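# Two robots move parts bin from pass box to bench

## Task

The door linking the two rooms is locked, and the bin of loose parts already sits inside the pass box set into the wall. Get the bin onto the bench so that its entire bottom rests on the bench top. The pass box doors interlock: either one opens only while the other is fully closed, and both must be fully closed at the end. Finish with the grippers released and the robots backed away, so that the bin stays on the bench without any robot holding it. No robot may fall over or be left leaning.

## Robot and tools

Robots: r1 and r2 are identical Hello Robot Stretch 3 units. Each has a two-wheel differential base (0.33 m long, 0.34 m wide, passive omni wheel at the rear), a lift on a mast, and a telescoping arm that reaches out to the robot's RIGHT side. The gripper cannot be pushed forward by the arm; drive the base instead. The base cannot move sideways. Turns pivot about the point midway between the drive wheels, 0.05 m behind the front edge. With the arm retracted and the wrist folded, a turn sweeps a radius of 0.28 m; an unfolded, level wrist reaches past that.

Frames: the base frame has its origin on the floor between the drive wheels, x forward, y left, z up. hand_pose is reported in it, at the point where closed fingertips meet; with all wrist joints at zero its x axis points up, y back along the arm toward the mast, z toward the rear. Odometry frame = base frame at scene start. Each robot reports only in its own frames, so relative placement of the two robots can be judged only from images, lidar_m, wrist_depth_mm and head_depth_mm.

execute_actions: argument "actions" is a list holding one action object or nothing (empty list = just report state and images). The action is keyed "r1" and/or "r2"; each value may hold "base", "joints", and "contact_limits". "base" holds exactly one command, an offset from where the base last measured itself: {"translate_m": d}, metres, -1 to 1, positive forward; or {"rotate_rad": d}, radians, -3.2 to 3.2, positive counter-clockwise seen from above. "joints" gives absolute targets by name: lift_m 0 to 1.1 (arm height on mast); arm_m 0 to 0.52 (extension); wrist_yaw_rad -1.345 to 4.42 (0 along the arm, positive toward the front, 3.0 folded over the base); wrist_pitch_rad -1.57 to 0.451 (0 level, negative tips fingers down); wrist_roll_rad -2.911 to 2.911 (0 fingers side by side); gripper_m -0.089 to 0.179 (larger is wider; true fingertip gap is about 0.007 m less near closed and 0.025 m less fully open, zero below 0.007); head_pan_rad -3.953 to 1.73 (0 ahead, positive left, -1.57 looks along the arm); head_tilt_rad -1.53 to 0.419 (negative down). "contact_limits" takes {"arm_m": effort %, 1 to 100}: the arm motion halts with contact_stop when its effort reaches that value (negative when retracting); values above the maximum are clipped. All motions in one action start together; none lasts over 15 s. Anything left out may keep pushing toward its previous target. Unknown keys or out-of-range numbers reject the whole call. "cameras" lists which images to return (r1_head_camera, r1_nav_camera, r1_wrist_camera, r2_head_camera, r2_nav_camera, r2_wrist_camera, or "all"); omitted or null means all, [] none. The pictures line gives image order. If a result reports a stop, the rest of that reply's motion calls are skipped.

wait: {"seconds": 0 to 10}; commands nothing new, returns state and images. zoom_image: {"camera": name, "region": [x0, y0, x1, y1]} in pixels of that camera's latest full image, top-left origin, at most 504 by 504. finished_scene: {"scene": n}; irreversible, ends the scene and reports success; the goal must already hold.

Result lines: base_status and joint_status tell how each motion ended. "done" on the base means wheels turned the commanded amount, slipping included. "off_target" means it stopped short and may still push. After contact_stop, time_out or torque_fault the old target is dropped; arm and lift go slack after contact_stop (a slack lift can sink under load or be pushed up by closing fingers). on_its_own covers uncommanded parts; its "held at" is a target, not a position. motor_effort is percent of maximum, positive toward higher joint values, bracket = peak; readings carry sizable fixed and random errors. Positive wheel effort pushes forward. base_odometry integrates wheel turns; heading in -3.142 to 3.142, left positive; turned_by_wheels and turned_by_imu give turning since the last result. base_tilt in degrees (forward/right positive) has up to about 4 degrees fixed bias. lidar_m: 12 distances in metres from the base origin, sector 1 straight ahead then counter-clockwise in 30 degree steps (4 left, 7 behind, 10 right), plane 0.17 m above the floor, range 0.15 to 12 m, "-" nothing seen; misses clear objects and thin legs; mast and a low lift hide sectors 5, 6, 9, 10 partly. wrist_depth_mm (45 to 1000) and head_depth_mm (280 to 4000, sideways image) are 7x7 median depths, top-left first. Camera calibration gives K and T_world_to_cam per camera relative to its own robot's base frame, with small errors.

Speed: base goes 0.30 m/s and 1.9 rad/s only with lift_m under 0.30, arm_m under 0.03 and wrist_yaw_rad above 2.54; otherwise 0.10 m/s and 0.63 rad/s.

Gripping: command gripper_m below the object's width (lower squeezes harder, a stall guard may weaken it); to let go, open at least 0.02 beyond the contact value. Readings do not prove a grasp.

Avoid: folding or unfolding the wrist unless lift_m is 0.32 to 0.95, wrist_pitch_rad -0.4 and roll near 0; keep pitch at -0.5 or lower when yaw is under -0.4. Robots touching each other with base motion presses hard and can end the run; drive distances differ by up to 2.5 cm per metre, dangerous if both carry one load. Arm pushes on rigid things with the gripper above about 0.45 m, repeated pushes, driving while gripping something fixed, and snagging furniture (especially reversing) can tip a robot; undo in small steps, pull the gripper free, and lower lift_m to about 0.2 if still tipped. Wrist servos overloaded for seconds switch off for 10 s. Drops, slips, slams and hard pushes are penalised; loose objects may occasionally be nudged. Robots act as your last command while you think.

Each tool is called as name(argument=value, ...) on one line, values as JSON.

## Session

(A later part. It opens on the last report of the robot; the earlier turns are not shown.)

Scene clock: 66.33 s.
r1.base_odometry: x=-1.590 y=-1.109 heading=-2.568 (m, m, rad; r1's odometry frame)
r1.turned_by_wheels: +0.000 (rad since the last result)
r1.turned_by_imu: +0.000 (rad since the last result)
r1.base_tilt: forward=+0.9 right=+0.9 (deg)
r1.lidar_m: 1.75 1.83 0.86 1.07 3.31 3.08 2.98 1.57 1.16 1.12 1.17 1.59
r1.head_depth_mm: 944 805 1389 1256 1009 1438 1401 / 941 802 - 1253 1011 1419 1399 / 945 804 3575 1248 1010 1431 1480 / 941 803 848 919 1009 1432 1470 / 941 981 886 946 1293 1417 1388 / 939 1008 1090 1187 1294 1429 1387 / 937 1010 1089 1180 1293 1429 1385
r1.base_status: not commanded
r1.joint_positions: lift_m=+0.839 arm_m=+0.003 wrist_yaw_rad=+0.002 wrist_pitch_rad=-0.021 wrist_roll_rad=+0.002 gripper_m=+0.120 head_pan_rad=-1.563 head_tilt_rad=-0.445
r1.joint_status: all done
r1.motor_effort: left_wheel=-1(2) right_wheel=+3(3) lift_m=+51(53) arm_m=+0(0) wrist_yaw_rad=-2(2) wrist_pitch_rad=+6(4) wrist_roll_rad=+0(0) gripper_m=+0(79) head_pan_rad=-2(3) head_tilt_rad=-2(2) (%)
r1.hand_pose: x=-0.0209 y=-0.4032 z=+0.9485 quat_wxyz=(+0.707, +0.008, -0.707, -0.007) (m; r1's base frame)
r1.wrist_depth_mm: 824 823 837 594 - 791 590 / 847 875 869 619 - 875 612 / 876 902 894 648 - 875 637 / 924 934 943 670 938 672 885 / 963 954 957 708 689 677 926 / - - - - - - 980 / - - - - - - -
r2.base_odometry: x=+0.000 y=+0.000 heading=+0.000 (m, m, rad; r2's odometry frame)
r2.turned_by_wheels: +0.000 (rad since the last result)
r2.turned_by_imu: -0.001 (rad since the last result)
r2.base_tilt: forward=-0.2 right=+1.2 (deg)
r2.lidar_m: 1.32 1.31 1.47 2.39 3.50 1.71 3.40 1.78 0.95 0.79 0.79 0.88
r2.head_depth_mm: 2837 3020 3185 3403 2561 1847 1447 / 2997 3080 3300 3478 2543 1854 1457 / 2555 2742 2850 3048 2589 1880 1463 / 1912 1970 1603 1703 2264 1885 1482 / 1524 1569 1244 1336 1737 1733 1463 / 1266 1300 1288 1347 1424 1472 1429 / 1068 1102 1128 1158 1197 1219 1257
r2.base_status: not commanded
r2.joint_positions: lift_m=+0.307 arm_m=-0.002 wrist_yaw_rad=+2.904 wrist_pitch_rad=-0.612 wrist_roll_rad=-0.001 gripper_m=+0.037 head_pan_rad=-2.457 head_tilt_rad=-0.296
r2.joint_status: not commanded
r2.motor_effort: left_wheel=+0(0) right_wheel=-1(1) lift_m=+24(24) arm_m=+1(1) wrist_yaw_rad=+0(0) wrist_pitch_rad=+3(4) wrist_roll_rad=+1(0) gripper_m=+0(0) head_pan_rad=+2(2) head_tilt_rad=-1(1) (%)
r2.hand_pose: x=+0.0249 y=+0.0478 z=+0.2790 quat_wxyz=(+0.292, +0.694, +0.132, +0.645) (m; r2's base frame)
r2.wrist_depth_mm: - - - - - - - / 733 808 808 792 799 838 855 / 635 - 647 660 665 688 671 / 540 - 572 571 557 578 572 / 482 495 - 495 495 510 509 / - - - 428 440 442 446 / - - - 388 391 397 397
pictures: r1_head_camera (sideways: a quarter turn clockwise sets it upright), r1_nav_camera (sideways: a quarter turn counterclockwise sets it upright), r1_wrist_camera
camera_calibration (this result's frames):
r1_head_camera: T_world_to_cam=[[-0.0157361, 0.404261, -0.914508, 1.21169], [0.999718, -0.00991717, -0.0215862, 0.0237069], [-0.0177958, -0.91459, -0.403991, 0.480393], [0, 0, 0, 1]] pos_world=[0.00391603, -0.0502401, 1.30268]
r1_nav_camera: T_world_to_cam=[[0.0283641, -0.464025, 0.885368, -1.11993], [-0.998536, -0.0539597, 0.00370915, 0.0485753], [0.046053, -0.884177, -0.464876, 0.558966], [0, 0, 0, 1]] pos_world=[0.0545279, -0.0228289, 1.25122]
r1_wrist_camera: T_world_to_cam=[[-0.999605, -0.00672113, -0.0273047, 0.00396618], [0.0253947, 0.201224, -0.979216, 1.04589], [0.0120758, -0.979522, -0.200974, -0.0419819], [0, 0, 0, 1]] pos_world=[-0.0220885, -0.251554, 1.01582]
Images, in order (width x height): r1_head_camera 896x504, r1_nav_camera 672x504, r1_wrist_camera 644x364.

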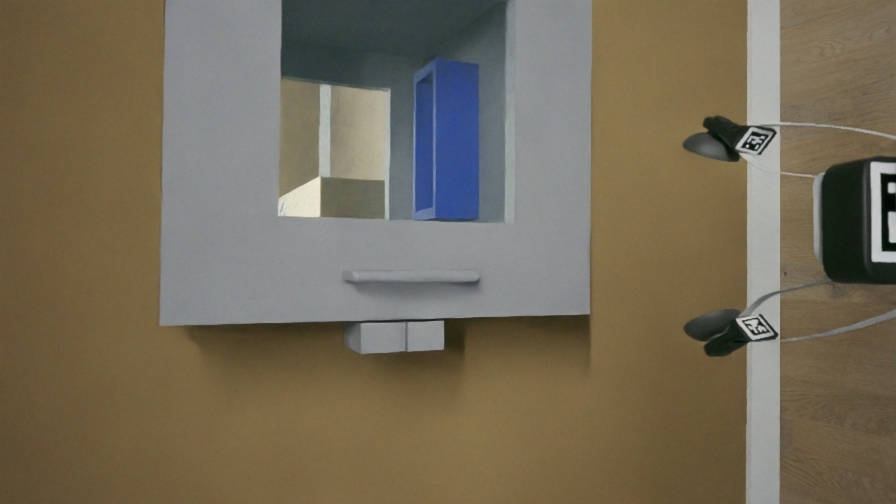

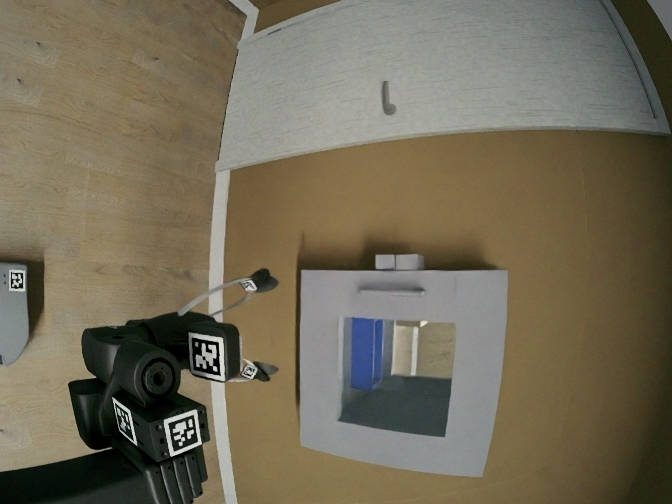

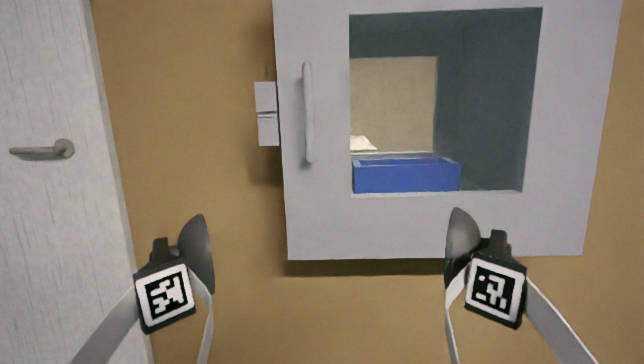

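execute_actions(actions=[{"r1":{"base":{"translate_m":0.04},"joints":{"lift_m":0.91,"arm_m":0.25,"gripper_m":0.1}}}], cameras=["r1_head_camera","r1_wrist_camera"])

Scene clock: 74.80 s.
r1.base_odometry: x=-1.624 y=-1.131 heading=-2.568 (m, m, rad; r1's odometry frame)
r1.turned_by_wheels: +0.000 (rad since the last result)
r1.turned_by_imu: +0.000 (rad since the last result)
r1.base_tilt: forward=+0.8 right=+0.9 (deg)
r1.lidar_m: 1.71 1.79 0.85 0.88 3.30 3.13 3.02 1.57 1.16 1.12 1.17 1.60
r1.head_depth_mm: 945 806 1416 1326 - - 1402 / 945 804 - 1346 - 1466 1400 / 948 801 3215 1235 - 1462 1402 / 944 802 847 909 - 1464 1392 / 942 1013 1078 1176 1297 1432 1391 / 942 1010 1090 1184 1296 1427 1390 / 939 1010 1089 1186 1295 1435 1389
r1.base_status: done
r1.joint_positions: lift_m=+0.909 arm_m=+0.250 wrist_yaw_rad=+0.001 wrist_pitch_rad=-0.021 wrist_roll_rad=+0.002 gripper_m=+0.100 head_pan_rad=-1.563 head_tilt_rad=-0.445
r1.joint_status: all done
r1.motor_effort: left_wheel=-1(5) right_wheel=+3(6) lift_m=+51(54) arm_m=+3(3) wrist_yaw_rad=+0(3) wrist_pitch_rad=+6(6) wrist_roll_rad=+0(1) gripper_m=+0(73) head_pan_rad=-2(3) head_tilt_rad=-2(2) (%)
r1.hand_pose: x=-0.0213 y=-0.6504 z=+1.0186 quat_wxyz=(+0.707, +0.008, -0.707, -0.007) (m; r1's base frame)
r1.wrist_depth_mm: 602 602 599 367 365 785 564 / 625 638 627 376 933 940 619 / 644 647 647 394 - 952 613 / 670 676 660 407 - 905 619 / 697 711 684 418 722 738 629 / 714 734 719 440 441 640 458 / 738 783 765 466 453 453 445
r2.base_odometry: x=+0.000 y=+0.000 heading=+0.000 (m, m, rad; r2's odometry frame)
r2.turned_by_wheels: +0.000 (rad since the last result)
r2.turned_by_imu: -0.002 (rad since the last result)
r2.base_tilt: forward=-0.1 right=+1.0 (deg)
r2.lidar_m: 1.31 1.31 1.47 2.39 3.49 1.71 3.41 1.78 0.95 0.79 0.79 0.88
r2.head_depth_mm: 2897 3015 3183 3326 2551 1865 1465 / 2951 3189 3288 3511 2585 1873 1461 / 2543 2689 2850 3053 2577 1875 1468 / 1935 1970 1606 1711 2263 1890 1481 / 1524 1575 1238 1333 1722 1735 1466 / 1255 1299 1282 1351 1425 1461 1436 / 1078 1104 1131 1163 1200 1218 1253
r2.base_status: not commanded
r2.joint_positions: lift_m=+0.307 arm_m=-0.002 wrist_yaw_rad=+2.904 wrist_pitch_rad=-0.612 wrist_roll_rad=-0.001 gripper_m=+0.037 head_pan_rad=-2.457 head_tilt_rad=-0.296
r2.joint_status: not commanded
r2.motor_effort: left_wheel=+0(0) right_wheel=-1(1) lift_m=+24(24) arm_m=+1(1) wrist_yaw_rad=+0(0) wrist_pitch_rad=+3(3) wrist_roll_rad=+0(1) gripper_m=+0(0) head_pan_rad=+2(2) head_tilt_rad=-1(2) (%)
r2.hand_pose: x=+0.0249 y=+0.0478 z=+0.2790 quat_wxyz=(+0.292, +0.694, +0.132, +0.645) (m; r2's base frame)
r2.wrist_depth_mm: - - - - - - - / 737 792 793 800 803 816 842 / 630 - 649 665 667 665 694 / 542 - 562 565 573 569 577 / 476 493 - 493 490 501 500 / - - - 426 438 436 444 / - - - 397 392 399 397
pictures: r1_head_camera (sideways: a quarter turn clockwise sets it upright), r1_wrist_camera
camera_calibration (this result's frames):
r1_head_camera: T_world_to_cam=[[-0.0156929, 0.404263, -0.914508, 1.21169], [0.999717, -0.0100241, -0.0215862, 0.0237069], [-0.0178936, -0.914588, -0.403991, 0.480394], [0, 0, 0, 1]] pos_world=[0.00391066, -0.0502399, 1.30268]
r1_wrist_camera: T_world_to_cam=[[-0.999613, -0.00525767, -0.0273022, 0.00479141], [0.0256926, 0.200658, -0.979324, 1.16406], [0.0106274, -0.979647, -0.200446, -0.270604], [0, 0, 0, 1]] pos_world=[-0.0222423, -0.498649, 1.08588]
Images, in order (width x height): r1_head_camera 896x504, r1_wrist_camera 644x364.

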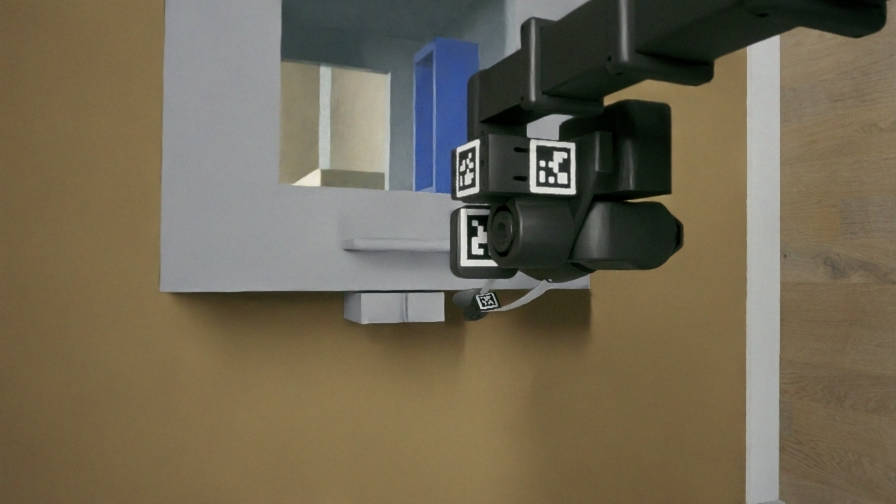

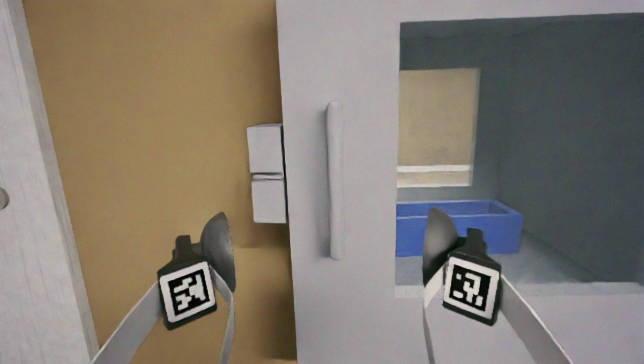

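execute_actions(actions=[{"r1":{"joints":{"lift_m":0.95,"arm_m":0.42,"gripper_m":0.07},"contact_limits":{"arm_m":15}}}], cameras=["r1_wrist_camera"])

Scene clock: 81.23 s.
r1.base_odometry: x=-1.624 y=-1.131 heading=-2.568 (m, m, rad; r1's odometry frame)
r1.turned_by_wheels: +0.000 (rad since the last result)
r1.turned_by_imu: +0.000 (rad since the last result)
r1.base_tilt: forward=+0.9 right=+0.9 (deg)
r1.lidar_m: 1.71 1.79 0.85 0.88 3.30 3.09 3.01 1.57 1.16 1.12 1.17 1.59
r1.head_depth_mm: 944 805 1415 1447 - 1493 1402 / 944 803 - - 1168 1433 1395 / 944 804 847 1230 1007 1432 1397 / 941 802 840 - 1006 1440 1390 / 940 1010 1079 1190 1293 1435 1387 / 939 1011 1088 1183 1296 1432 1384 / 941 1006 1089 1182 1294 1436 1376
r1.base_status: not commanded
r1.joint_positions: lift_m=+0.949 arm_m=+0.420 wrist_yaw_rad=+0.000 wrist_pitch_rad=-0.021 wrist_roll_rad=+0.002 gripper_m=+0.070 head_pan_rad=-1.563 head_tilt_rad=-0.445
r1.joint_status: all done
r1.motor_effort: left_wheel=-2(1) right_wheel=+3(3) lift_m=+51(50) arm_m=+3(3) wrist_yaw_rad=-1(2) wrist_pitch_rad=+6(6) wrist_roll_rad=+0(1) gripper_m=-1(80) head_pan_rad=-2(3) head_tilt_rad=-1(1) (%)
r1.contact_limits: arm_m 15 (drawing in: default 25, maximum 41; extending or still: default 33, maximum 55)
r1.hand_pose: x=-0.0213 y=-0.8204 z=+1.0586 quat_wxyz=(+0.707, +0.008, -0.707, -0.007) (m; r1's base frame)
r1.wrist_depth_mm: 443 438 430 205 204 213 220 / 460 455 451 212 210 787 620 / 479 473 462 220 219 804 626 / 494 489 289 227 228 836 635 / 519 512 240 236 236 846 622 / 544 533 - 246 246 566 568 / 562 554 557 257 257 537 523
r2.base_odometry: x=+0.000 y=+0.000 heading=+0.000 (m, m, rad; r2's odometry frame)
r2.turned_by_wheels: +0.000 (rad since the last result)
r2.turned_by_imu: -0.001 (rad since the last result)
r2.base_tilt: forward=-0.2 right=+1.0 (deg)
r2.lidar_m: 1.32 1.31 1.47 2.39 3.49 1.71 3.40 1.78 0.95 0.79 0.79 0.89
r2.head_depth_mm: 2833 3007 3198 3385 2538 1866 1469 / 2957 3088 3273 3482 2591 1885 1460 / 2515 2675 2858 3066 2575 1866 1458 / 1936 1974 1621 1717 2275 1889 1475 / 1520 1578 1245 1326 1746 1735 1467 / 1254 1289 1272 1357 1420 1471 1435 / 1081 1100 1120 1157 1192 1220 1264
r2.base_status: not commanded
r2.joint_positions: lift_m=+0.307 arm_m=-0.002 wrist_yaw_rad=+2.904 wrist_pitch_rad=-0.612 wrist_roll_rad=-0.001 gripper_m=+0.037 head_pan_rad=-2.457 head_tilt_rad=-0.296
r2.joint_status: not commanded
r2.motor_effort: left_wheel=+0(0) right_wheel=-1(0) lift_m=+24(24) arm_m=+1(0) wrist_yaw_rad=+0(0) wrist_pitch_rad=+4(3) wrist_roll_rad=+0(1) gripper_m=+0(0) head_pan_rad=+2(2) head_tilt_rad=-1(1) (%)
r2.hand_pose: x=+0.0249 y=+0.0478 z=+0.2790 quat_wxyz=(+0.292, +0.694, +0.132, +0.645) (m; r2's base frame)
r2.wrist_depth_mm: - - - - - - - / 723 787 757 804 800 838 819 / 641 - 659 672 669 668 680 / 539 - 563 560 560 572 590 / 469 495 - 486 495 502 498 / - - - 424 439 440 451 / - - - 392 393 395 396
pictures: r1_wrist_camera
camera_calibration (this result's frames):
r1_wrist_camera: T_world_to_cam=[[-0.999614, -0.00518412, -0.027302, 0.00503123], [0.0257074, 0.200639, -0.979328, 1.23734], [0.0105548, -0.979652, -0.200428, -0.429145], [0, 0, 0, 1]] pos_world=[-0.02225, -0.668646, 1.12589]
Images, in order (width x height): r1_wrist_camera 644x364.

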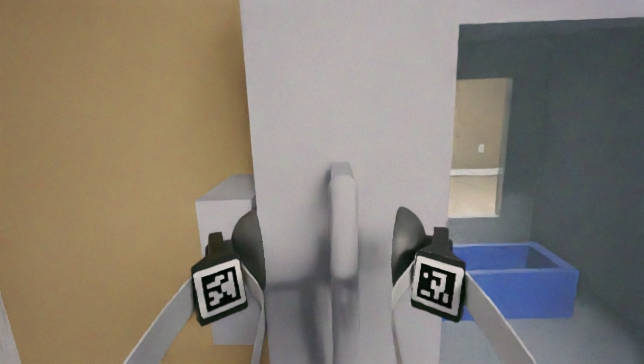

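execute_actions(actions=[{"r1":{"joints":{"lift_m":0.91,"arm_m":0.445},"contact_limits":{"arm_m":15}}}], cameras=[])

execute_actions(actions=[{"r1":{"joints":{"gripper_m":-0.02}}}], cameras=["r1_wrist_camera"])

execute_actions(actions=[{"r1":{"joints":{"arm_m":0.38},"contact_limits":{"arm_m":18}}}], cameras=["r1_head_camera","r1_wrist_camera"])

Scene clock: 86.93 s.
r1.base_odometry: x=-1.624 y=-1.131 heading=-2.568 (m, m, rad; r1's odometry frame)
r1.turned_by_wheels: +0.000 (rad since the last result)
r1.turned_by_imu: +0.000 (rad since the last result)
r1.base_tilt: forward=+0.8 right=+0.9 (deg)
r1.lidar_m: 1.71 1.79 0.85 0.88 3.30 3.12 3.01 1.57 1.16 1.12 1.17 1.59
r1.head_depth_mm: 945 805 1416 1333 - - 1366 / 946 803 - 1515 1331 1441 1395 / 942 804 2032 - 1008 1443 1394 / 942 803 846 - 1009 1431 1391 / 942 1011 1083 1184 1291 1442 1399 / 942 1010 1087 1187 1300 1428 1392 / 939 1008 1087 1183 1296 1426 1386
r1.base_status: not commanded
r1.joint_positions: lift_m=+0.911 arm_m=+0.445 wrist_yaw_rad=+0.000 wrist_pitch_rad=-0.021 wrist_roll_rad=+0.002 gripper_m=+0.070 head_pan_rad=-1.563 head_tilt_rad=-0.445
r1.joint_status: all done
r1.motor_effort: left_wheel=-2(1) right_wheel=+2(3) lift_m=+15(45) arm_m=+3(5) wrist_yaw_rad=-2(1) wrist_pitch_rad=+6(6) wrist_roll_rad=+1(0) gripper_m=-1(0) head_pan_rad=-3(3) head_tilt_rad=-2(2) (%)
r1.contact_limits: arm_m 15 (drawing in: default 25, maximum 41; extending or still: default 33, maximum 55)
r1.hand_pose: x=-0.0213 y=-0.8454 z=+1.0200 quat_wxyz=(+0.707, +0.008, -0.707, -0.007) (m; r1's base frame)
r1.wrist_depth_mm: 417 413 406 182 181 721 621 / 436 433 422 188 187 740 619 / 451 447 205 193 194 797 622 / 466 464 205 200 202 812 629 / 489 483 212 209 208 638 606 / 509 505 - 217 218 536 547 / 533 524 521 227 226 477 469
r2.base_odometry: x=+0.000 y=+0.000 heading=+0.000 (m, m, rad; r2's odometry frame)
r2.turned_by_wheels: +0.000 (rad since the last result)
r2.turned_by_imu: -0.001 (rad since the last result)
r2.base_tilt: forward=-0.1 right=+1.1 (deg)
r2.lidar_m: 1.31 1.31 1.47 2.39 3.49 1.70 3.40 1.78 0.95 0.79 0.79 0.89
r2.head_depth_mm: 2859 3035 3184 3309 2564 1845 1452 / 2999 3089 3299 3426 2580 1879 1463 / 2507 2697 2910 3091 2590 1881 1462 / 1917 1957 1613 1730 2272 1874 1473 / 1529 1581 1242 1324 1730 1746 1473 / 1262 1296 1272 1355 1420 1461 1436 / 1079 1103 1133 1157 1190 1221 1262
r2.base_status: not commanded
r2.joint_positions: lift_m=+0.307 arm_m=-0.002 wrist_yaw_rad=+2.904 wrist_pitch_rad=-0.612 wrist_roll_rad=-0.001 gripper_m=+0.037 head_pan_rad=-2.457 head_tilt_rad=-0.296
r2.joint_status: not commanded
r2.motor_effort: left_wheel=+0(1) right_wheel=-1(1) lift_m=+24(24) arm_m=+1(1) wrist_yaw_rad=+1(1) wrist_pitch_rad=+4(3) wrist_roll_rad=+0(0) gripper_m=+0(0) head_pan_rad=+2(2) head_tilt_rad=-1(2) (%)
r2.hand_pose: x=+0.0249 y=+0.0478 z=+0.2790 quat_wxyz=(+0.292, +0.694, +0.132, +0.645) (m; r2's base frame)
r2.wrist_depth_mm: - - - - - - - / 726 827 793 802 828 826 830 / 654 - 641 642 677 679 686 / 541 - 554 560 562 574 580 / 469 492 - 485 503 507 509 / - - - 422 442 442 445 / - - - 389 394 397 398
pictures: none
No camera images: the call's "cameras" was empty. Leave "cameras" out to get every camera's image.

Scene clock: 88.33 s.
r1.base_odometry: x=-1.624 y=-1.131 heading=-2.568 (m, m, rad; r1's odometry frame)
r1.turned_by_wheels: +0.000 (rad since the last result)
r1.turned_by_imu: -0.001 (rad since the last result)
r1.base_tilt: forward=+0.8 right=+0.9 (deg)
r1.lidar_m: 1.71 1.78 0.85 0.87 3.30 3.12 3.00 1.57 1.16 1.12 1.17 1.59
r1.head_depth_mm: 940 805 1414 1330 - - 1360 / 942 805 - 1515 1329 1437 1396 / 942 799 2040 - 1006 1438 1393 / 943 798 846 - 1007 1435 1390 / 939 1012 1075 1188 1292 1434 1393 / 941 1012 1090 1184 1295 1425 1391 / 939 1006 1090 1181 1294 1429 1392
r1.base_status: not commanded
r1.joint_positions: lift_m=+0.911 arm_m=+0.445 wrist_yaw_rad=-0.018 wrist_pitch_rad=-0.021 wrist_roll_rad=+0.002 gripper_m=-0.019 head_pan_rad=-1.563 head_tilt_rad=-0.445
r1.joint_status: all done
r1.on_its_own: wrist_yaw_rad is at rest, and its effort (+17) is outside its rest range (-12 to +12)
r1.motor_effort: left_wheel=-8(8) right_wheel=+12(12) lift_m=+15(15) arm_m=+1(3) wrist_yaw_rad=+17(18) wrist_pitch_rad=+6(6) wrist_roll_rad=+1(0) gripper_m=-17(91) head_pan_rad=-2(2) head_tilt_rad=-2(1) (%)
r1.hand_pose: x=-0.0261 y=-0.8455 z=+1.0200 quat_wxyz=(+0.707, +0.001, -0.707, -0.014) (m; r1's base frame)
r1.wrist_depth_mm: 412 409 183 182 182 731 602 / 425 424 191 187 187 773 600 / 442 442 198 193 194 789 613 / 458 458 203 199 202 831 607 / 475 477 211 150 210 648 587 / 497 492 219 156 220 536 543 / 520 518 373 226 229 479 473
r2.base_odometry: x=+0.000 y=+0.000 heading=+0.000 (m, m, rad; r2's odometry frame)
r2.turned_by_wheels: +0.000 (rad since the last result)
r2.turned_by_imu: +0.000 (rad since the last result)
r2.base_tilt: forward=+0.0 right=+1.1 (deg)
r2.lidar_m: 1.32 1.31 1.46 2.39 3.49 1.71 3.40 1.78 0.95 0.79 0.79 0.88
r2.head_depth_mm: 2885 3009 3127 3308 2552 1857 1455 / 2969 3127 3324 3465 2559 1866 1456 / 2501 2693 2879 3109 2586 1869 1472 / 1902 1949 1626 1730 2275 1870 1466 / 1515 1569 1246 1326 1749 1742 1463 / 1258 1296 1278 1356 1422 1467 1434 / 1071 1105 1131 1160 1192 1226 1257
r2.base_status: not commanded
r2.joint_positions: lift_m=+0.307 arm_m=-0.002 wrist_yaw_rad=+2.904 wrist_pitch_rad=-0.612 wrist_roll_rad=-0.001 gripper_m=+0.037 head_pan_rad=-2.457 head_tilt_rad=-0.296
r2.joint_status: not commanded
r2.motor_effort: left_wheel=+0(0) right_wheel=-1(1) lift_m=+24(24) arm_m=+2(1) wrist_yaw_rad=+0(0) wrist_pitch_rad=+3(4) wrist_roll_rad=+0(1) gripper_m=+0(0) head_pan_rad=+2(2) head_tilt_rad=-1(2) (%)
r2.hand_pose: x=+0.0249 y=+0.0478 z=+0.2790 quat_wxyz=(+0.292, +0.694, +0.132, +0.645) (m; r2's base frame)
r2.wrist_depth_mm: - - - - - - - / 733 780 792 788 801 840 838 / 635 - 651 653 651 673 689 / 546 - 557 563 574 575 577 / 475 487 - 491 492 506 502 / - - - 427 440 442 443 / - - - 393 393 397 402
pictures: r1_wrist_camera
camera_calibration (this result's frames):
r1_wrist_camera: T_world_to_cam=[[-0.999538, 0.013377, -0.0273016, 0.014796], [0.0294278, 0.200109, -0.979332, 1.20436], [-0.00763719, -0.979682, -0.20041, -0.461955], [0, 0, 0, 1]] pos_world=[-0.0241806, -0.693771, 1.0873]
Images, in order (width x height): r1_wrist_camera 644x364.

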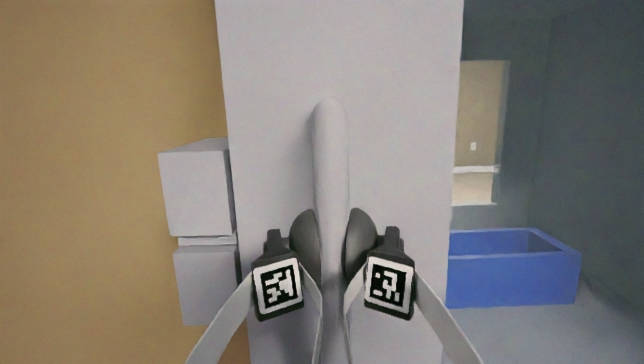

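Scene clock: 90.67 s.
r1.base_odometry: x=-1.624 y=-1.131 heading=-2.568 (m, m, rad; r1's odometry frame)
r1.turned_by_wheels: +0.000 (rad since the last result)
r1.turned_by_imu: +0.000 (rad since the last result)
r1.base_tilt: forward=+0.8 right=+0.9 (deg)
r1.lidar_m: 1.71 1.78 0.85 0.88 3.31 3.11 3.01 1.56 1.16 1.12 1.17 1.59
r1.head_depth_mm: 948 769 1414 1326 - - 1359 / 944 757 - 1515 968 1446 1397 / 941 747 798 - 955 1442 1395 / 940 735 775 - 938 1439 1393 / 941 1013 1079 1185 1301 1433 1392 / 942 1013 1092 1189 1293 1431 1389 / 939 1008 1091 1182 1295 1426 1388
r1.base_status: not commanded
r1.joint_positions: lift_m=+0.911 arm_m=+0.380 wrist_yaw_rad=-0.073 wrist_pitch_rad=-0.021 wrist_roll_rad=+0.002 gripper_m=-0.019 head_pan_rad=-1.563 head_tilt_rad=-0.445
r1.joint_status: all done
r1.on_its_own: wrist_yaw_rad is held at -0.062, not at your +0.000, by its stall guard, which is not easing now
r1.motor_effort: left_wheel=-6(16) right_wheel=+9(21) lift_m=+15(15) arm_m=-4(7) wrist_yaw_rad=+11(44) wrist_pitch_rad=+6(7) wrist_roll_rad=+1(1) gripper_m=-17(20) head_pan_rad=-2(3) head_tilt_rad=-2(1) (%)
r1.contact_limits: arm_m 18 (drawing in: default 25, maximum 41; extending or still: default 33, maximum 55)
r1.hand_pose: x=-0.0402 y=-0.7803 z=+1.0199 quat_wxyz=(+0.706, -0.018, -0.707, -0.034) (m; r1's base frame)
r1.wrist_depth_mm: 451 459 175 181 190 716 545 / 472 469 180 187 197 811 560 / 488 489 187 191 205 818 566 / 506 503 195 199 212 839 562 / 527 533 204 150 415 702 567 / 547 552 285 155 614 613 544 / 559 581 221 221 239 475 469
r2.base_odometry: x=+0.000 y=+0.000 heading=+0.000 (m, m, rad; r2's odometry frame)
r2.turned_by_wheels: +0.000 (rad since the last result)
r2.turned_by_imu: -0.001 (rad since the last result)
r2.base_tilt: forward=+0.0 right=+1.1 (deg)
r2.lidar_m: 1.31 1.31 1.47 2.39 3.49 1.71 3.40 1.78 0.95 0.79 0.79 0.88
r2.head_depth_mm: 2823 2976 3162 3320 2560 1847 1452 / 2982 3124 3333 3516 2561 1862 1464 / 2536 2703 2883 3115 2538 1857 1463 / 1921 1965 1633 1708 2267 1872 1462 / 1530 1575 1238 1335 1745 1744 1467 / 1256 1293 1282 1354 1418 1460 1422 / 1076 1098 1129 1162 1179 1226 1265
r2.base_status: not commanded
r2.joint_positions: lift_m=+0.307 arm_m=-0.002 wrist_yaw_rad=+2.904 wrist_pitch_rad=-0.612 wrist_roll_rad=-0.001 gripper_m=+0.037 head_pan_rad=-2.457 head_tilt_rad=-0.296
r2.joint_status: not commanded
r2.motor_effort: left_wheel=+0(0) right_wheel=-1(1) lift_m=+24(24) arm_m=+2(1) wrist_yaw_rad=-1(1) wrist_pitch_rad=+3(4) wrist_roll_rad=+1(1) gripper_m=+0(0) head_pan_rad=+2(2) head_tilt_rad=-1(1) (%)
r2.hand_pose: x=+0.0249 y=+0.0478 z=+0.2790 quat_wxyz=(+0.292, +0.694, +0.132, +0.645) (m; r2's base frame)
r2.wrist_depth_mm: - - - - - - - / 747 795 789 794 797 824 820 / 635 - 671 655 660 665 694 / 549 - 552 564 553 570 579 / 476 487 - 483 494 503 501 / - - - 424 441 446 447 / - - - 386 391 397 397
pictures: r1_head_camera (sideways: a quarter turn clockwise sets it upright), r1_wrist_camera
camera_calibration (this result's frames):
r1_head_camera: T_world_to_cam=[[-0.0156888, 0.404283, -0.914499, 1.21167], [0.999717, -0.0100341, -0.0215866, 0.0237074], [-0.0179033, -0.914579, -0.404011, 0.480419], [0, 0, 0, 1]] pos_world=[0.00391013, -0.0502399, 1.30268]
r1_wrist_camera: T_world_to_cam=[[-0.997273, 0.0685672, -0.0272866, 0.042957], [0.0404585, 0.198766, -0.979212, 1.19085], [-0.0617182, -0.977645, -0.200998, -0.398211], [0, 0, 0, 1]] pos_world=[-0.029917, -0.628955, 1.08723]
Images, in order (width x height): r1_head_camera 896x504, r1_wrist_camera 644x364.

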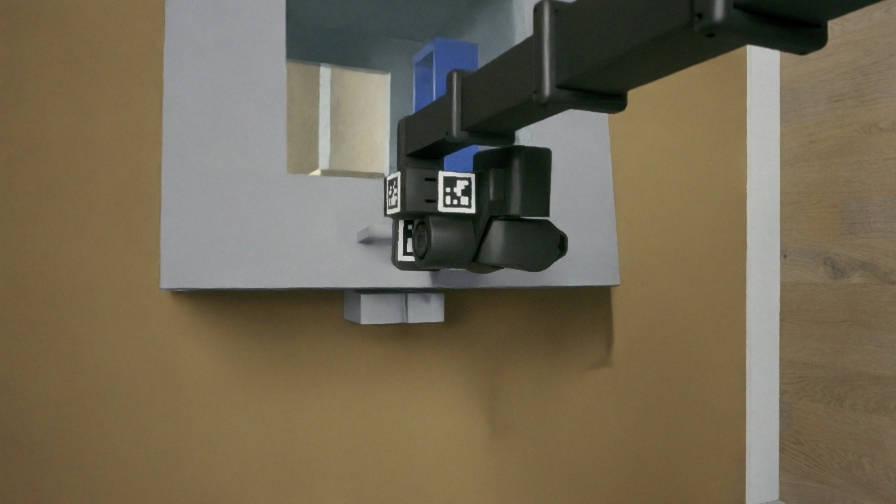

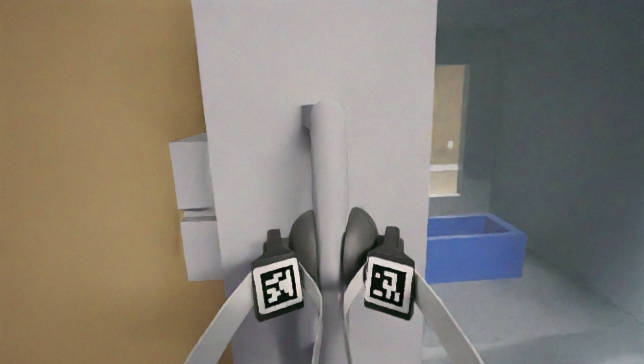

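execute_actions(actions=[{"r1":{"base":{"translate_m":-0.04},"joints":{"arm_m":0.245,"wrist_yaw_rad":-0.15},"contact_limits":{"arm_m":20}}}], cameras=[])

execute_actions(actions=[{"r1":{"base":{"translate_m":-0.08},"joints":{"arm_m":0.12,"wrist_yaw_rad":-0.2},"contact_limits":{"arm_m":20}}}], cameras=["r1_head_camera","r1_nav_camera"])

Scene clock: 97.77 s.
r1.base_odometry: x=-1.590 y=-1.109 heading=-2.568 (m, m, rad; r1's odometry frame)
r1.turned_by_wheels: +0.000 (rad since the last result)
r1.turned_by_imu: +0.000 (rad since the last result)
r1.base_tilt: forward=+0.8 right=+0.9 (deg)
r1.lidar_m: 1.75 1.83 0.86 1.07 3.30 3.08 2.98 1.57 1.16 1.12 1.17 1.60
r1.head_depth_mm: 944 687 1306 1275 - - 1363 / 944 655 1471 1339 - 1469 1396 / 946 625 662 714 - 1456 1393 / 941 599 632 678 - 1460 1390 / 936 990 895 975 1298 1431 1390 / 937 1009 1097 1183 1297 1429 1386 / 939 1009 1087 1183 1295 1420 1378
r1.base_status: done
r1.joint_positions: lift_m=+0.911 arm_m=+0.245 wrist_yaw_rad=-0.140 wrist_pitch_rad=-0.023 wrist_roll_rad=+0.002 gripper_m=-0.019 head_pan_rad=-1.563 head_tilt_rad=-0.445
r1.joint_status: all done
r1.motor_effort: left_wheel=+3(28) right_wheel=-1(34) lift_m=+15(15) arm_m=-4(4) wrist_yaw_rad=-9(87) wrist_pitch_rad=+7(7) wrist_roll_rad=+0(0) gripper_m=-14(23) head_pan_rad=-2(3) head_tilt_rad=-2(1) (%)
r1.contact_limits: arm_m 20 (drawing in: default 25, maximum 41; extending or still: default 33, maximum 55)
r1.hand_pose: x=-0.0571 y=-0.6433 z=+1.0193 quat_wxyz=(+0.704, -0.041, -0.706, -0.058) (m; r1's base frame)
r1.wrist_depth_mm: 557 555 168 190 757 614 378 / 569 585 172 197 991 659 400 / 584 605 177 159 - 680 416 / 613 623 183 198 988 676 431 / 631 658 188 153 773 693 453 / 663 686 191 159 659 600 470 / 689 712 209 222 516 388 499
r2.base_odometry: x=+0.000 y=+0.000 heading=+0.000 (m, m, rad; r2's odometry frame)
r2.turned_by_wheels: +0.000 (rad since the last result)
r2.turned_by_imu: -0.001 (rad since the last result)
r2.base_tilt: forward=-0.2 right=+1.1 (deg)
r2.lidar_m: 1.32 1.31 1.47 2.38 3.48 1.71 3.41 1.78 0.95 0.79 0.79 0.88
r2.head_depth_mm: 2873 3000 3160 3343 2555 1846 1457 / 2956 3110 3357 3455 2560 1848 1471 / 2509 2696 2892 3112 2613 1884 1465 / 1905 1957 1616 1725 2252 1884 1474 / 1527 1575 1234 1323 1740 1746 1478 / 1260 1302 1281 1357 1411 1460 1428 / 1069 1103 1133 1154 1196 1225 1267
r2.base_status: not commanded
r2.joint_positions: lift_m=+0.307 arm_m=-0.002 wrist_yaw_rad=+2.904 wrist_pitch_rad=-0.612 wrist_roll_rad=-0.001 gripper_m=+0.037 head_pan_rad=-2.457 head_tilt_rad=-0.296
r2.joint_status: not commanded
r2.motor_effort: left_wheel=+0(0) right_wheel=-1(1) lift_m=+24(24) arm_m=+1(1) wrist_yaw_rad=+0(1) wrist_pitch_rad=+4(4) wrist_roll_rad=+0(0) gripper_m=+0(0) head_pan_rad=+2(2) head_tilt_rad=-2(1) (%)
r2.hand_pose: x=+0.0249 y=+0.0478 z=+0.2790 quat_wxyz=(+0.292, +0.694, +0.132, +0.645) (m; r2's base frame)
r2.wrist_depth_mm: - - - - - - - / 731 779 777 796 825 820 830 / 636 - 642 677 649 689 682 / 542 - 555 564 571 568 589 / 479 493 - 494 493 502 500 / - - - 423 434 437 442 / - - - 392 387 391 395
pictures: none
No camera images: the call's "cameras" was empty. Leave "cameras" out to get every camera's image.

Scene clock: 100.17 s.
r1.base_odometry: x=-1.523 y=-1.066 heading=-2.568 (m, m, rad; r1's odometry frame)
r1.turned_by_wheels: +0.000 (rad since the last result)
r1.turned_by_imu: -0.001 (rad since the last result)
r1.base_tilt: forward=+0.8 right=+0.9 (deg)
r1.lidar_m: 1.83 1.91 0.89 1.40 0.86 3.00 2.91 1.57 1.16 1.12 1.17 1.59
r1.head_depth_mm: 945 626 1019 1148 909 - 1399 / 941 563 613 1319 1053 - - / 939 513 543 584 - - - / 939 472 496 541 577 637 1286 / 939 874 893 974 1040 1407 1398 / 938 983 1051 1165 1292 1429 1396 / 935 1009 1089 1181 1287 1430 1383
r1.base_status: done
r1.joint_positions: lift_m=+0.911 arm_m=+0.121 wrist_yaw_rad=-0.146 wrist_pitch_rad=-0.024 wrist_roll_rad=+0.002 gripper_m=-0.019 head_pan_rad=-1.563 head_tilt_rad=-0.445
r1.joint_status: wrist_yaw_rad off_target (ended at -0.146, target -0.200); the others done
r1.on_its_own: wrist_yaw_rad is held at -0.116, not at your -0.200, by its stall guard, which is still easing
r1.motor_effort: left_wheel=-6(19) right_wheel=+12(26) lift_m=+15(15) arm_m=-6(8) wrist_yaw_rad=+29(81) wrist_pitch_rad=+7(8) wrist_roll_rad=+0(1) gripper_m=-17(21) head_pan_rad=-2(3) head_tilt_rad=-1(2) (%)
r1.contact_limits: arm_m 20 (drawing in: default 25, maximum 41; extending or still: default 33, maximum 55)
r1.hand_pose: x=-0.0585 y=-0.5184 z=+1.0191 quat_wxyz=(+0.704, -0.043, -0.706, -0.060) (m; r1's base frame)
r1.wrist_depth_mm: 656 152 163 205 739 462 790 / 675 158 167 212 886 528 831 / 692 488 171 161 944 579 863 / 724 507 177 202 922 617 915 / 764 768 181 159 799 619 962 / 789 816 179 167 578 600 989 / 827 841 199 222 387 - -
r2.base_odometry: x=+0.000 y=+0.000 heading=+0.000 (m, m, rad; r2's odometry frame)
r2.turned_by_wheels: +0.000 (rad since the last result)
r2.turned_by_imu: -0.001 (rad since the last result)
r2.base_tilt: forward=+0.0 right=+1.1 (deg)
r2.lidar_m: 1.31 1.31 1.47 2.39 3.48 1.71 3.40 1.78 0.95 0.79 0.79 0.88
r2.head_depth_mm: 2853 3038 3202 3277 2555 1849 1449 / 2908 3141 3319 3481 2593 1872 1453 / 2556 2675 2853 3043 2591 1862 1467 / 1935 1957 1615 1702 2262 1875 1475 / 1519 1577 1240 1340 1743 1742 1491 / 1267 1291 1273 1349 1421 1478 1436 / 1074 1104 1133 1159 1193 1230 1266
r2.base_status: not commanded
r2.joint_positions: lift_m=+0.307 arm_m=-0.002 wrist_yaw_rad=+2.904 wrist_pitch_rad=-0.612 wrist_roll_rad=-0.001 gripper_m=+0.037 head_pan_rad=-2.457 head_tilt_rad=-0.296
r2.joint_status: not commanded
r2.motor_effort: left_wheel=+0(0) right_wheel=-1(0) lift_m=+24(24) arm_m=+0(0) wrist_yaw_rad=+0(0) wrist_pitch_rad=+4(4) wrist_roll_rad=+1(1) gripper_m=+0(0) head_pan_rad=+2(2) head_tilt_rad=-2(2) (%)
r2.hand_pose: x=+0.0249 y=+0.0478 z=+0.2790 quat_wxyz=(+0.292, +0.694, +0.132, +0.645) (m; r2's base frame)
r2.wrist_depth_mm: - - - - - - - / 731 812 770 788 811 819 837 / 618 - 657 662 669 680 695 / 542 - 556 572 568 574 586 / 471 493 - 494 503 503 508 / - - - 427 437 438 446 / - - - 388 391 397 402
pictures: r1_head_camera (sideways: a quarter turn clockwise sets it upright), r1_nav_camera (sideways: a quarter turn counterclockwise sets it upright)
camera_calibration (this result's frames):
r1_head_camera: T_world_to_cam=[[-0.0156884, 0.404288, -0.914497, 1.21167], [0.999717, -0.010035, -0.0215867, 0.0237075], [-0.0179043, -0.914577, -0.404016, 0.480426], [0, 0, 0, 1]] pos_world=[0.00391008, -0.0502399, 1.30268]
r1_nav_camera: T_world_to_cam=[[0.0283093, -0.464052, 0.885355, -1.11991], [-0.998543, -0.0538415, 0.00370788, 0.048577], [0.0459482, -0.88417, -0.4649, 0.558999], [0, 0, 0, 1]] pos_world=[0.0545252, -0.0228332, 1.25122]
Images, in order (width x height): r1_head_camera 896x504, r1_nav_camera 672x504.

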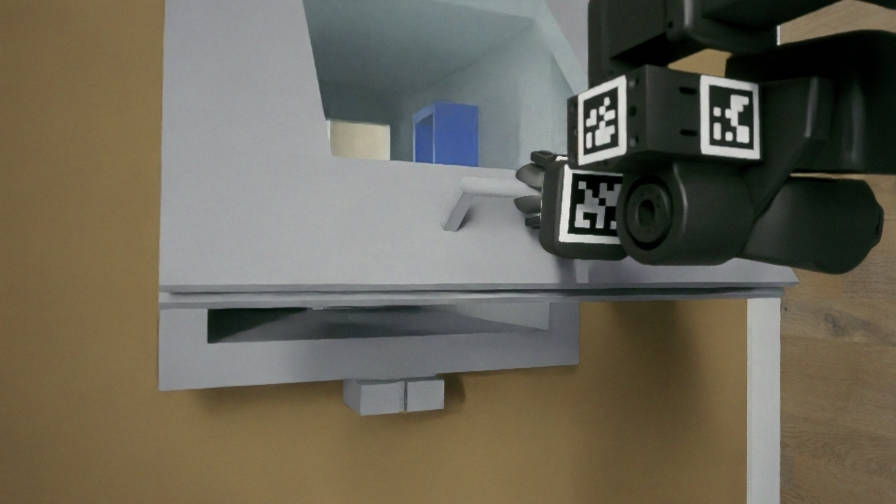

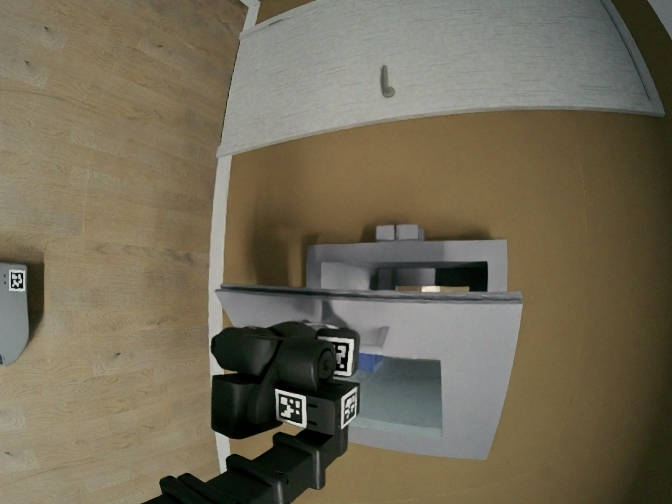

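execute_actions(actions=[{"r1":{"joints":{"gripper_m":0.05,"wrist_yaw_rad":-0.1}}}], cameras=[])

execute_actions(actions=[{"r1":{"joints":{"arm_m":0.0}}}], cameras=[])

execute_actions(actions=[{"r1":{"base":{"translate_m":0.22},"joints":{"wrist_yaw_rad":0,"gripper_m":-0.01,"lift_m":0.75}}}], cameras=[])

execute_actions(actions=[{"r1":{"joints":{"arm_m":0.3}}}], cameras=["r1_head_camera","r1_nav_camera"])

Scene clock: 112.53 s.
r1.base_odometry: x=-1.523 y=-1.066 heading=-2.568 (m, m, rad; r1's odometry frame)
r1.turned_by_wheels: +0.000 (rad since the last result)
r1.turned_by_imu: +0.000 (rad since the last result)
r1.base_tilt: forward=+0.8 right=+0.9 (deg)
r1.lidar_m: 1.83 1.91 0.89 1.40 0.86 3.00 2.91 1.57 1.16 1.12 1.17 1.59
r1.head_depth_mm: 944 657 1024 1149 908 - 1381 / 942 601 1430 1317 1056 - - / 941 554 587 1226 - - - / 940 515 543 582 619 708 1320 / 942 810 535 584 1001 1384 1389 / 937 987 1054 1175 1291 1429 1384 / 938 1005 1082 1190 1292 1426 1387
r1.base_status: not commanded
r1.joint_positions: lift_m=+0.911 arm_m=+0.120 wrist_yaw_rad=-0.102 wrist_pitch_rad=-0.023 wrist_roll_rad=+0.002 gripper_m=+0.050 head_pan_rad=-1.563 head_tilt_rad=-0.445
r1.joint_status: all done
r1.motor_effort: left_wheel=-1(5) right_wheel=+2(10) lift_m=+15(15) arm_m=-4(5) wrist_yaw_rad=+3(36) wrist_pitch_rad=+7(7) wrist_roll_rad=+1(0) gripper_m=+1(80) head_pan_rad=-3(3) head_tilt_rad=-2(1) (%)
r1.hand_pose: x=-0.0475 y=-0.5196 z=+1.0195 quat_wxyz=(+0.705, -0.028, -0.707, -0.044) (m; r1's base frame)
r1.wrist_depth_mm: 678 191 194 234 768 432 774 / 702 697 200 241 - 579 796 / 718 729 204 250 - 519 830 / 750 757 211 256 - 564 848 / 793 813 207 252 879 579 881 / 816 828 - 272 - 535 923 / 829 865 236 264 403 944 978
r2.base_odometry: x=+0.000 y=+0.000 heading=+0.000 (m, m, rad; r2's odometry frame)
r2.turned_by_wheels: +0.000 (rad since the last result)
r2.turned_by_imu: -0.001 (rad since the last result)
r2.base_tilt: forward=-0.1 right=+1.1 (deg)
r2.lidar_m: 1.31 1.31 1.47 2.39 3.47 1.71 3.41 1.78 0.95 0.79 0.79 0.88
r2.head_depth_mm: 2833 2981 3180 3386 2548 1865 1462 / 2979 3079 3268 3399 2576 1878 1465 / 2518 2696 2885 3102 2585 1868 1477 / 1924 1966 1618 1726 2266 1879 1470 / 1531 1583 1236 1332 1767 1761 1481 / 1255 1291 1276 1352 1425 1472 1441 / 1071 1099 1125 1151 1175 1220 1259
r2.base_status: not commanded
r2.joint_positions: lift_m=+0.307 arm_m=-0.002 wrist_yaw_rad=+2.904 wrist_pitch_rad=-0.612 wrist_roll_rad=-0.001 gripper_m=+0.037 head_pan_rad=-2.457 head_tilt_rad=-0.296
r2.joint_status: not commanded
r2.motor_effort: left_wheel=+0(0) right_wheel=+0(0) lift_m=+24(24) arm_m=+1(1) wrist_yaw_rad=+0(0) wrist_pitch_rad=+4(4) wrist_roll_rad=+1(0) gripper_m=+0(1) head_pan_rad=+2(2) head_tilt_rad=-1(1) (%)
r2.hand_pose: x=+0.0249 y=+0.0478 z=+0.2790 quat_wxyz=(+0.292, +0.694, +0.132, +0.645) (m; r2's base frame)
r2.wrist_depth_mm: - - - - - - - / 742 822 791 813 813 817 870 / 642 - 646 676 656 679 689 / 550 - 560 566 554 569 571 / 476 496 - 498 497 504 508 / - - - 422 439 442 449 / - - - 391 388 392 403
pictures: none
No camera images: the call's "cameras" was empty. Leave "cameras" out to get every camera's image.

Scene clock: 114.63 s.
r1.base_odometry: x=-1.523 y=-1.066 heading=-2.568 (m, m, rad; r1's odometry frame)
r1.turned_by_wheels: +0.000 (rad since the last result)
r1.turned_by_imu: +0.000 (rad since the last result)
r1.base_tilt: forward=+0.8 right=+0.9 (deg)
r1.lidar_m: 1.83 1.91 0.89 1.40 0.86 3.00 2.91 1.56 1.16 1.12 1.17 1.59
r1.head_depth_mm: 943 655 1025 1151 914 1441 1506 / 942 601 1420 1320 865 1442 - / 942 555 588 1233 786 768 - / 937 515 544 582 632 708 - / 939 810 535 583 997 1386 1388 / 940 988 1055 1169 1297 1426 1393 / 935 1003 1090 1184 1295 1423 1389
r1.base_status: not commanded
r1.joint_positions: lift_m=+0.911 arm_m=+0.003 wrist_yaw_rad=-0.101 wrist_pitch_rad=-0.022 wrist_roll_rad=+0.002 gripper_m=+0.050 head_pan_rad=-1.563 head_tilt_rad=-0.445
r1.joint_status: all done
joint sent to its limit — the command would take r1.arm_m past its lower limit, so that joint was sent only as far as its limit.
r1.motor_effort: left_wheel=-1(1) right_wheel=+2(3) lift_m=+15(15) arm_m=-4(4) wrist_yaw_rad=+1(1) wrist_pitch_rad=+7(7) wrist_roll_rad=+1(0) gripper_m=+0(0) head_pan_rad=-3(3) head_tilt_rad=-2(1) (%)
r1.hand_pose: x=-0.0472 y=-0.4022 z=+1.0197 quat_wxyz=(+0.705, -0.028, -0.707, -0.044) (m; r1's base frame)
r1.wrist_depth_mm: 786 798 298 349 455 590 871 / 809 820 310 363 - 638 914 / 817 860 322 374 - 659 943 / 859 892 336 386 995 695 991 / 892 924 842 404 881 975 - / 919 961 - 428 - - - / 974 983 381 440 - - -
r2.base_odometry: x=+0.000 y=+0.000 heading=+0.000 (m, m, rad; r2's odometry frame)
r2.turned_by_wheels: +0.000 (rad since the last result)
r2.turned_by_imu: -0.001 (rad since the last result)
r2.base_tilt: forward=-0.2 right=+1.1 (deg)
r2.lidar_m: 1.32 1.31 1.47 2.38 3.49 1.71 3.41 1.78 0.95 0.79 0.79 0.88
r2.head_depth_mm: 2855 2999 3185 3304 2495 1871 1465 / 2936 3135 3307 3432 2548 1855 1458 / 2527 2712 2847 3094 2561 1887 1461 / 1907 1952 1618 1726 2250 1867 1484 / 1526 1576 1245 1342 1730 1758 1473 / 1254 1300 1283 1346 1427 1471 1435 / 1078 1101 1127 1166 1189 1222 1262
r2.base_status: not commanded
r2.joint_positions: lift_m=+0.307 arm_m=-0.002 wrist_yaw_rad=+2.904 wrist_pitch_rad=-0.612 wrist_roll_rad=-0.001 gripper_m=+0.037 head_pan_rad=-2.457 head_tilt_rad=-0.296
r2.joint_status: not commanded
r2.motor_effort: left_wheel=+0(0) right_wheel=+0(1) lift_m=+24(24) arm_m=+1(1) wrist_yaw_rad=+0(0) wrist_pitch_rad=+3(4) wrist_roll_rad=+1(0) gripper_m=-1(0) head_pan_rad=+2(2) head_tilt_rad=-2(1) (%)
r2.hand_pose: x=+0.0249 y=+0.0478 z=+0.2790 quat_wxyz=(+0.292, +0.694, +0.132, +0.645) (m; r2's base frame)
r2.wrist_depth_mm: - - - - - - - / 738 771 792 796 790 837 842 / 640 - 666 656 667 675 679 / 546 - 551 576 570 576 593 / 475 488 - 491 499 493 512 / - - - 422 442 441 443 / - - - 390 391 395 398
pictures: none
No camera images: the call's "cameras" was empty. Leave "cameras" out to get every camera's image.

Scene clock: 118.40 s.
r1.base_odometry: x=-1.708 y=-1.185 heading=-2.568 (m, m, rad; r1's odometry frame)
r1.turned_by_wheels: +0.000 (rad since the last result)
r1.turned_by_imu: +0.000 (rad since the last result)
r1.base_tilt: forward=+0.9 right=+0.9 (deg)
r1.lidar_m: 1.61 1.68 2.34 0.83 3.30 3.22 3.10 1.57 1.16 1.13 1.17 1.60
r1.head_depth_mm: 948 518 537 581 648 754 1397 / 946 985 - 1251 1048 720 1396 / 946 843 902 1166 1108 1443 1390 / 945 1015 1083 1172 1306 1437 1355 / 942 1017 1093 1190 1304 1438 1393 / 940 1013 1091 1185 1296 1432 1388 / 941 1008 1088 1187 1297 1416 1388
r1.base_status: done
r1.joint_positions: lift_m=+0.751 arm_m=+0.003 wrist_yaw_rad=-0.001 wrist_pitch_rad=-0.021 wrist_roll_rad=+0.002 gripper_m=-0.010 head_pan_rad=-1.563 head_tilt_rad=-0.445
r1.joint_status: all done
r1.motor_effort: left_wheel=-1(4) right_wheel=+2(6) lift_m=+14(14) arm_m=-4(3) wrist_yaw_rad=+1(3) wrist_pitch_rad=+6(7) wrist_roll_rad=+0(0) gripper_m=-6(84) head_pan_rad=-3(3) head_tilt_rad=-1(2) (%)
r1.hand_pose: x=-0.0218 y=-0.4035 z=+0.8599 quat_wxyz=(+0.707, +0.007, -0.707, -0.008) (m; r1's base frame)
r1.wrist_depth_mm: 842 824 831 821 - 304 347 / 850 869 868 851 - 316 361 / 906 902 918 872 - 328 682 / 914 948 944 940 729 340 475 / 959 977 981 956 945 353 492 / - 975 988 - 995 373 963 / - - - - - - -
r2.base_odometry: x=+0.000 y=+0.000 heading=+0.000 (m, m, rad; r2's odometry frame)
r2.turned_by_wheels: +0.000 (rad since the last result)
r2.turned_by_imu: -0.001 (rad since the last result)
r2.base_tilt: forward=-0.3 right=+1.1 (deg)
r2.lidar_m: 1.32 1.31 1.47 2.39 3.47 1.70 3.40 1.78 0.95 0.79 0.79 0.88
r2.head_depth_mm: 2843 3022 3183 3313 2538 1847 1451 / 2927 3098 3316 3467 2548 1861 1458 / 2518 2693 2880 3128 2565 1867 1477 / 1916 1947 1599 1735 2257 1899 1475 / 1535 1575 1242 1340 1745 1740 1480 / 1261 1292 1277 1364 1411 1466 1448 / 1070 1104 1131 1158 1190 1224 1256
r2.base_status: not commanded
r2.joint_positions: lift_m=+0.307 arm_m=-0.002 wrist_yaw_rad=+2.904 wrist_pitch_rad=-0.612 wrist_roll_rad=-0.001 gripper_m=+0.037 head_pan_rad=-2.457 head_tilt_rad=-0.296
r2.joint_status: not commanded
r2.motor_effort: left_wheel=-1(0) right_wheel=+0(0) lift_m=+24(24) arm_m=+1(1) wrist_yaw_rad=+0(0) wrist_pitch_rad=+4(4) wrist_roll_rad=+1(1) gripper_m=+0(0) head_pan_rad=+2(2) head_tilt_rad=-2(1) (%)
r2.hand_pose: x=+0.0249 y=+0.0478 z=+0.2790 quat_wxyz=(+0.292, +0.694, +0.132, +0.645) (m; r2's base frame)
r2.wrist_depth_mm: - - - - - - - / 744 794 780 793 799 818 830 / 634 - 644 662 670 678 682 / 552 - 561 563 563 565 571 / 477 488 - 485 494 497 508 / - - - 425 437 445 447 / - - - 387 394 395 400
pictures: none
No camera images: the call's "cameras" was empty. Leave "cameras" out to get every camera's image.

Scene clock: 121.80 s.
r1.base_odometry: x=-1.708 y=-1.185 heading=-2.568 (m, m, rad; r1's odometry frame)
r1.turned_by_wheels: +0.000 (rad since the last result)
r1.turned_by_imu: +0.000 (rad since the last result)
r1.base_tilt: forward=+0.8 right=+0.9 (deg)
r1.lidar_m: 1.61 1.68 2.33 0.83 3.30 3.21 3.11 1.57 1.16 1.12 1.17 1.59
r1.head_depth_mm: 947 518 537 580 647 755 1438 / 944 984 - 1243 1047 - - / 943 839 899 1168 1048 - 1376 / 943 1016 1083 1180 1270 - 1393 / 942 1012 1098 1191 1301 1440 1387 / 943 1012 1090 1186 1295 1433 1387 / 945 1011 1091 1186 1294 1405 1380
r1.base_status: not commanded
r1.joint_positions: lift_m=+0.751 arm_m=+0.300 wrist_yaw_rad=-0.001 wrist_pitch_rad=-0.021 wrist_roll_rad=+0.002 gripper_m=-0.010 head_pan_rad=-1.563 head_tilt_rad=-0.445
r1.joint_status: all done
r1.motor_effort: left_wheel=-1(1) right_wheel=+2(2) lift_m=+14(14) arm_m=+3(5) wrist_yaw_rad=+1(1) wrist_pitch_rad=+6(6) wrist_roll_rad=+0(0) gripper_m=-6(5) head_pan_rad=-2(3) head_tilt_rad=-2(1) (%)
r1.hand_pose: x=-0.0216 y=-0.7004 z=+0.8599 quat_wxyz=(+0.707, +0.008, -0.707, -0.008) (m; r1's base frame)
r1.wrist_depth_mm: 543 555 552 539 349 - 737 / 562 579 564 565 365 - 740 / 578 594 596 582 378 910 707 / 603 616 612 622 393 639 640 / 620 655 634 625 407 440 432 / 652 672 672 - 412 414 410 / 690 701 702 702 685 678 680
r2.base_odometry: x=+0.000 y=+0.000 heading=+0.000 (m, m, rad; r2's odometry frame)
r2.turned_by_wheels: +0.000 (rad since the last result)
r2.turned_by_imu: -0.001 (rad since the last result)
r2.base_tilt: forward=-0.1 right=+1.1 (deg)
r2.lidar_m: 1.32 1.31 1.47 2.39 3.49 1.70 3.41 1.78 0.95 0.79 0.79 0.88
r2.head_depth_mm: 2858 2997 3105 3326 2548 1842 1458 / 2958 3077 3281 3463 2530 1834 1452 / 2563 2683 2899 3081 2544 1866 1473 / 1913 1959 1611 1720 2272 1876 1473 / 1512 1568 1246 1338 1719 1754 1479 / 1263 1300 1268 1362 1412 1459 1440 / 1076 1095 1125 1161 1197 1229 1260
r2.base_status: not commanded
r2.joint_positions: lift_m=+0.307 arm_m=-0.002 wrist_yaw_rad=+2.904 wrist_pitch_rad=-0.612 wrist_roll_rad=-0.001 gripper_m=+0.037 head_pan_rad=-2.457 head_tilt_rad=-0.296
r2.joint_status: not commanded
r2.motor_effort: left_wheel=+0(0) right_wheel=+1(1) lift_m=+24(24) arm_m=+1(0) wrist_yaw_rad=+0(0) wrist_pitch_rad=+4(4) wrist_roll_rad=+1(0) gripper_m=+0(0) head_pan_rad=+2(2) head_tilt_rad=-1(2) (%)
r2.hand_pose: x=+0.0249 y=+0.0478 z=+0.2790 quat_wxyz=(+0.292, +0.694, +0.132, +0.645) (m; r2's base frame)
r2.wrist_depth_mm: - - - - - - - / 735 793 780 803 801 841 858 / 633 - 653 668 679 683 698 / 550 - 557 553 571 578 585 / 482 490 - 495 501 500 506 / - - - 429 441 444 445 / - - - 393 386 403 399
pictures: r1_head_camera (sideways: a quarter turn clockwise sets it upright), r1_nav_camera (sideways: a quarter turn counterclockwise sets it upright)
camera_calibration (this result's frames):
r1_head_camera: T_world_to_cam=[[-0.0156867, 0.404291, -0.914496, 1.21167], [0.999717, -0.0100391, -0.0215868, 0.0237076], [-0.0179081, -0.914575, -0.404019, 0.48043], [0, 0, 0, 1]] pos_world=[0.00390987, -0.0502399, 1.30268]
r1_nav_camera: T_world_to_cam=[[0.0283074, -0.464055, 0.885354, -1.11991], [-0.998543, -0.0538373, 0.00370773, 0.0485772], [0.0459445, -0.884169, -0.464903, 0.559002], [0, 0, 0, 1]] pos_world=[0.0545251, -0.0228332, 1.25122]
Images, in order (width x height): r1_head_camera 896x504, r1_nav_camera 672x504.

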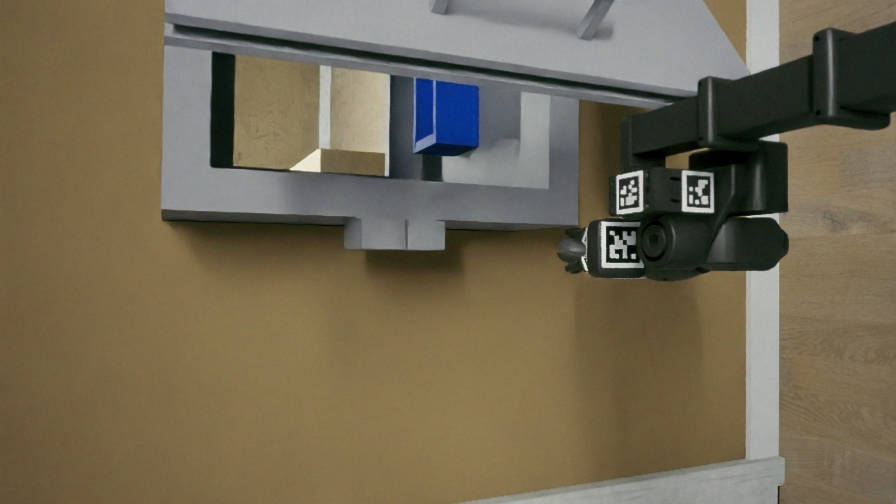

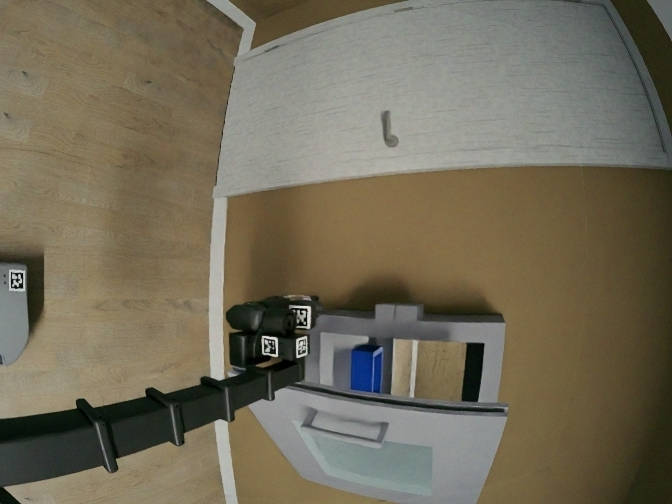

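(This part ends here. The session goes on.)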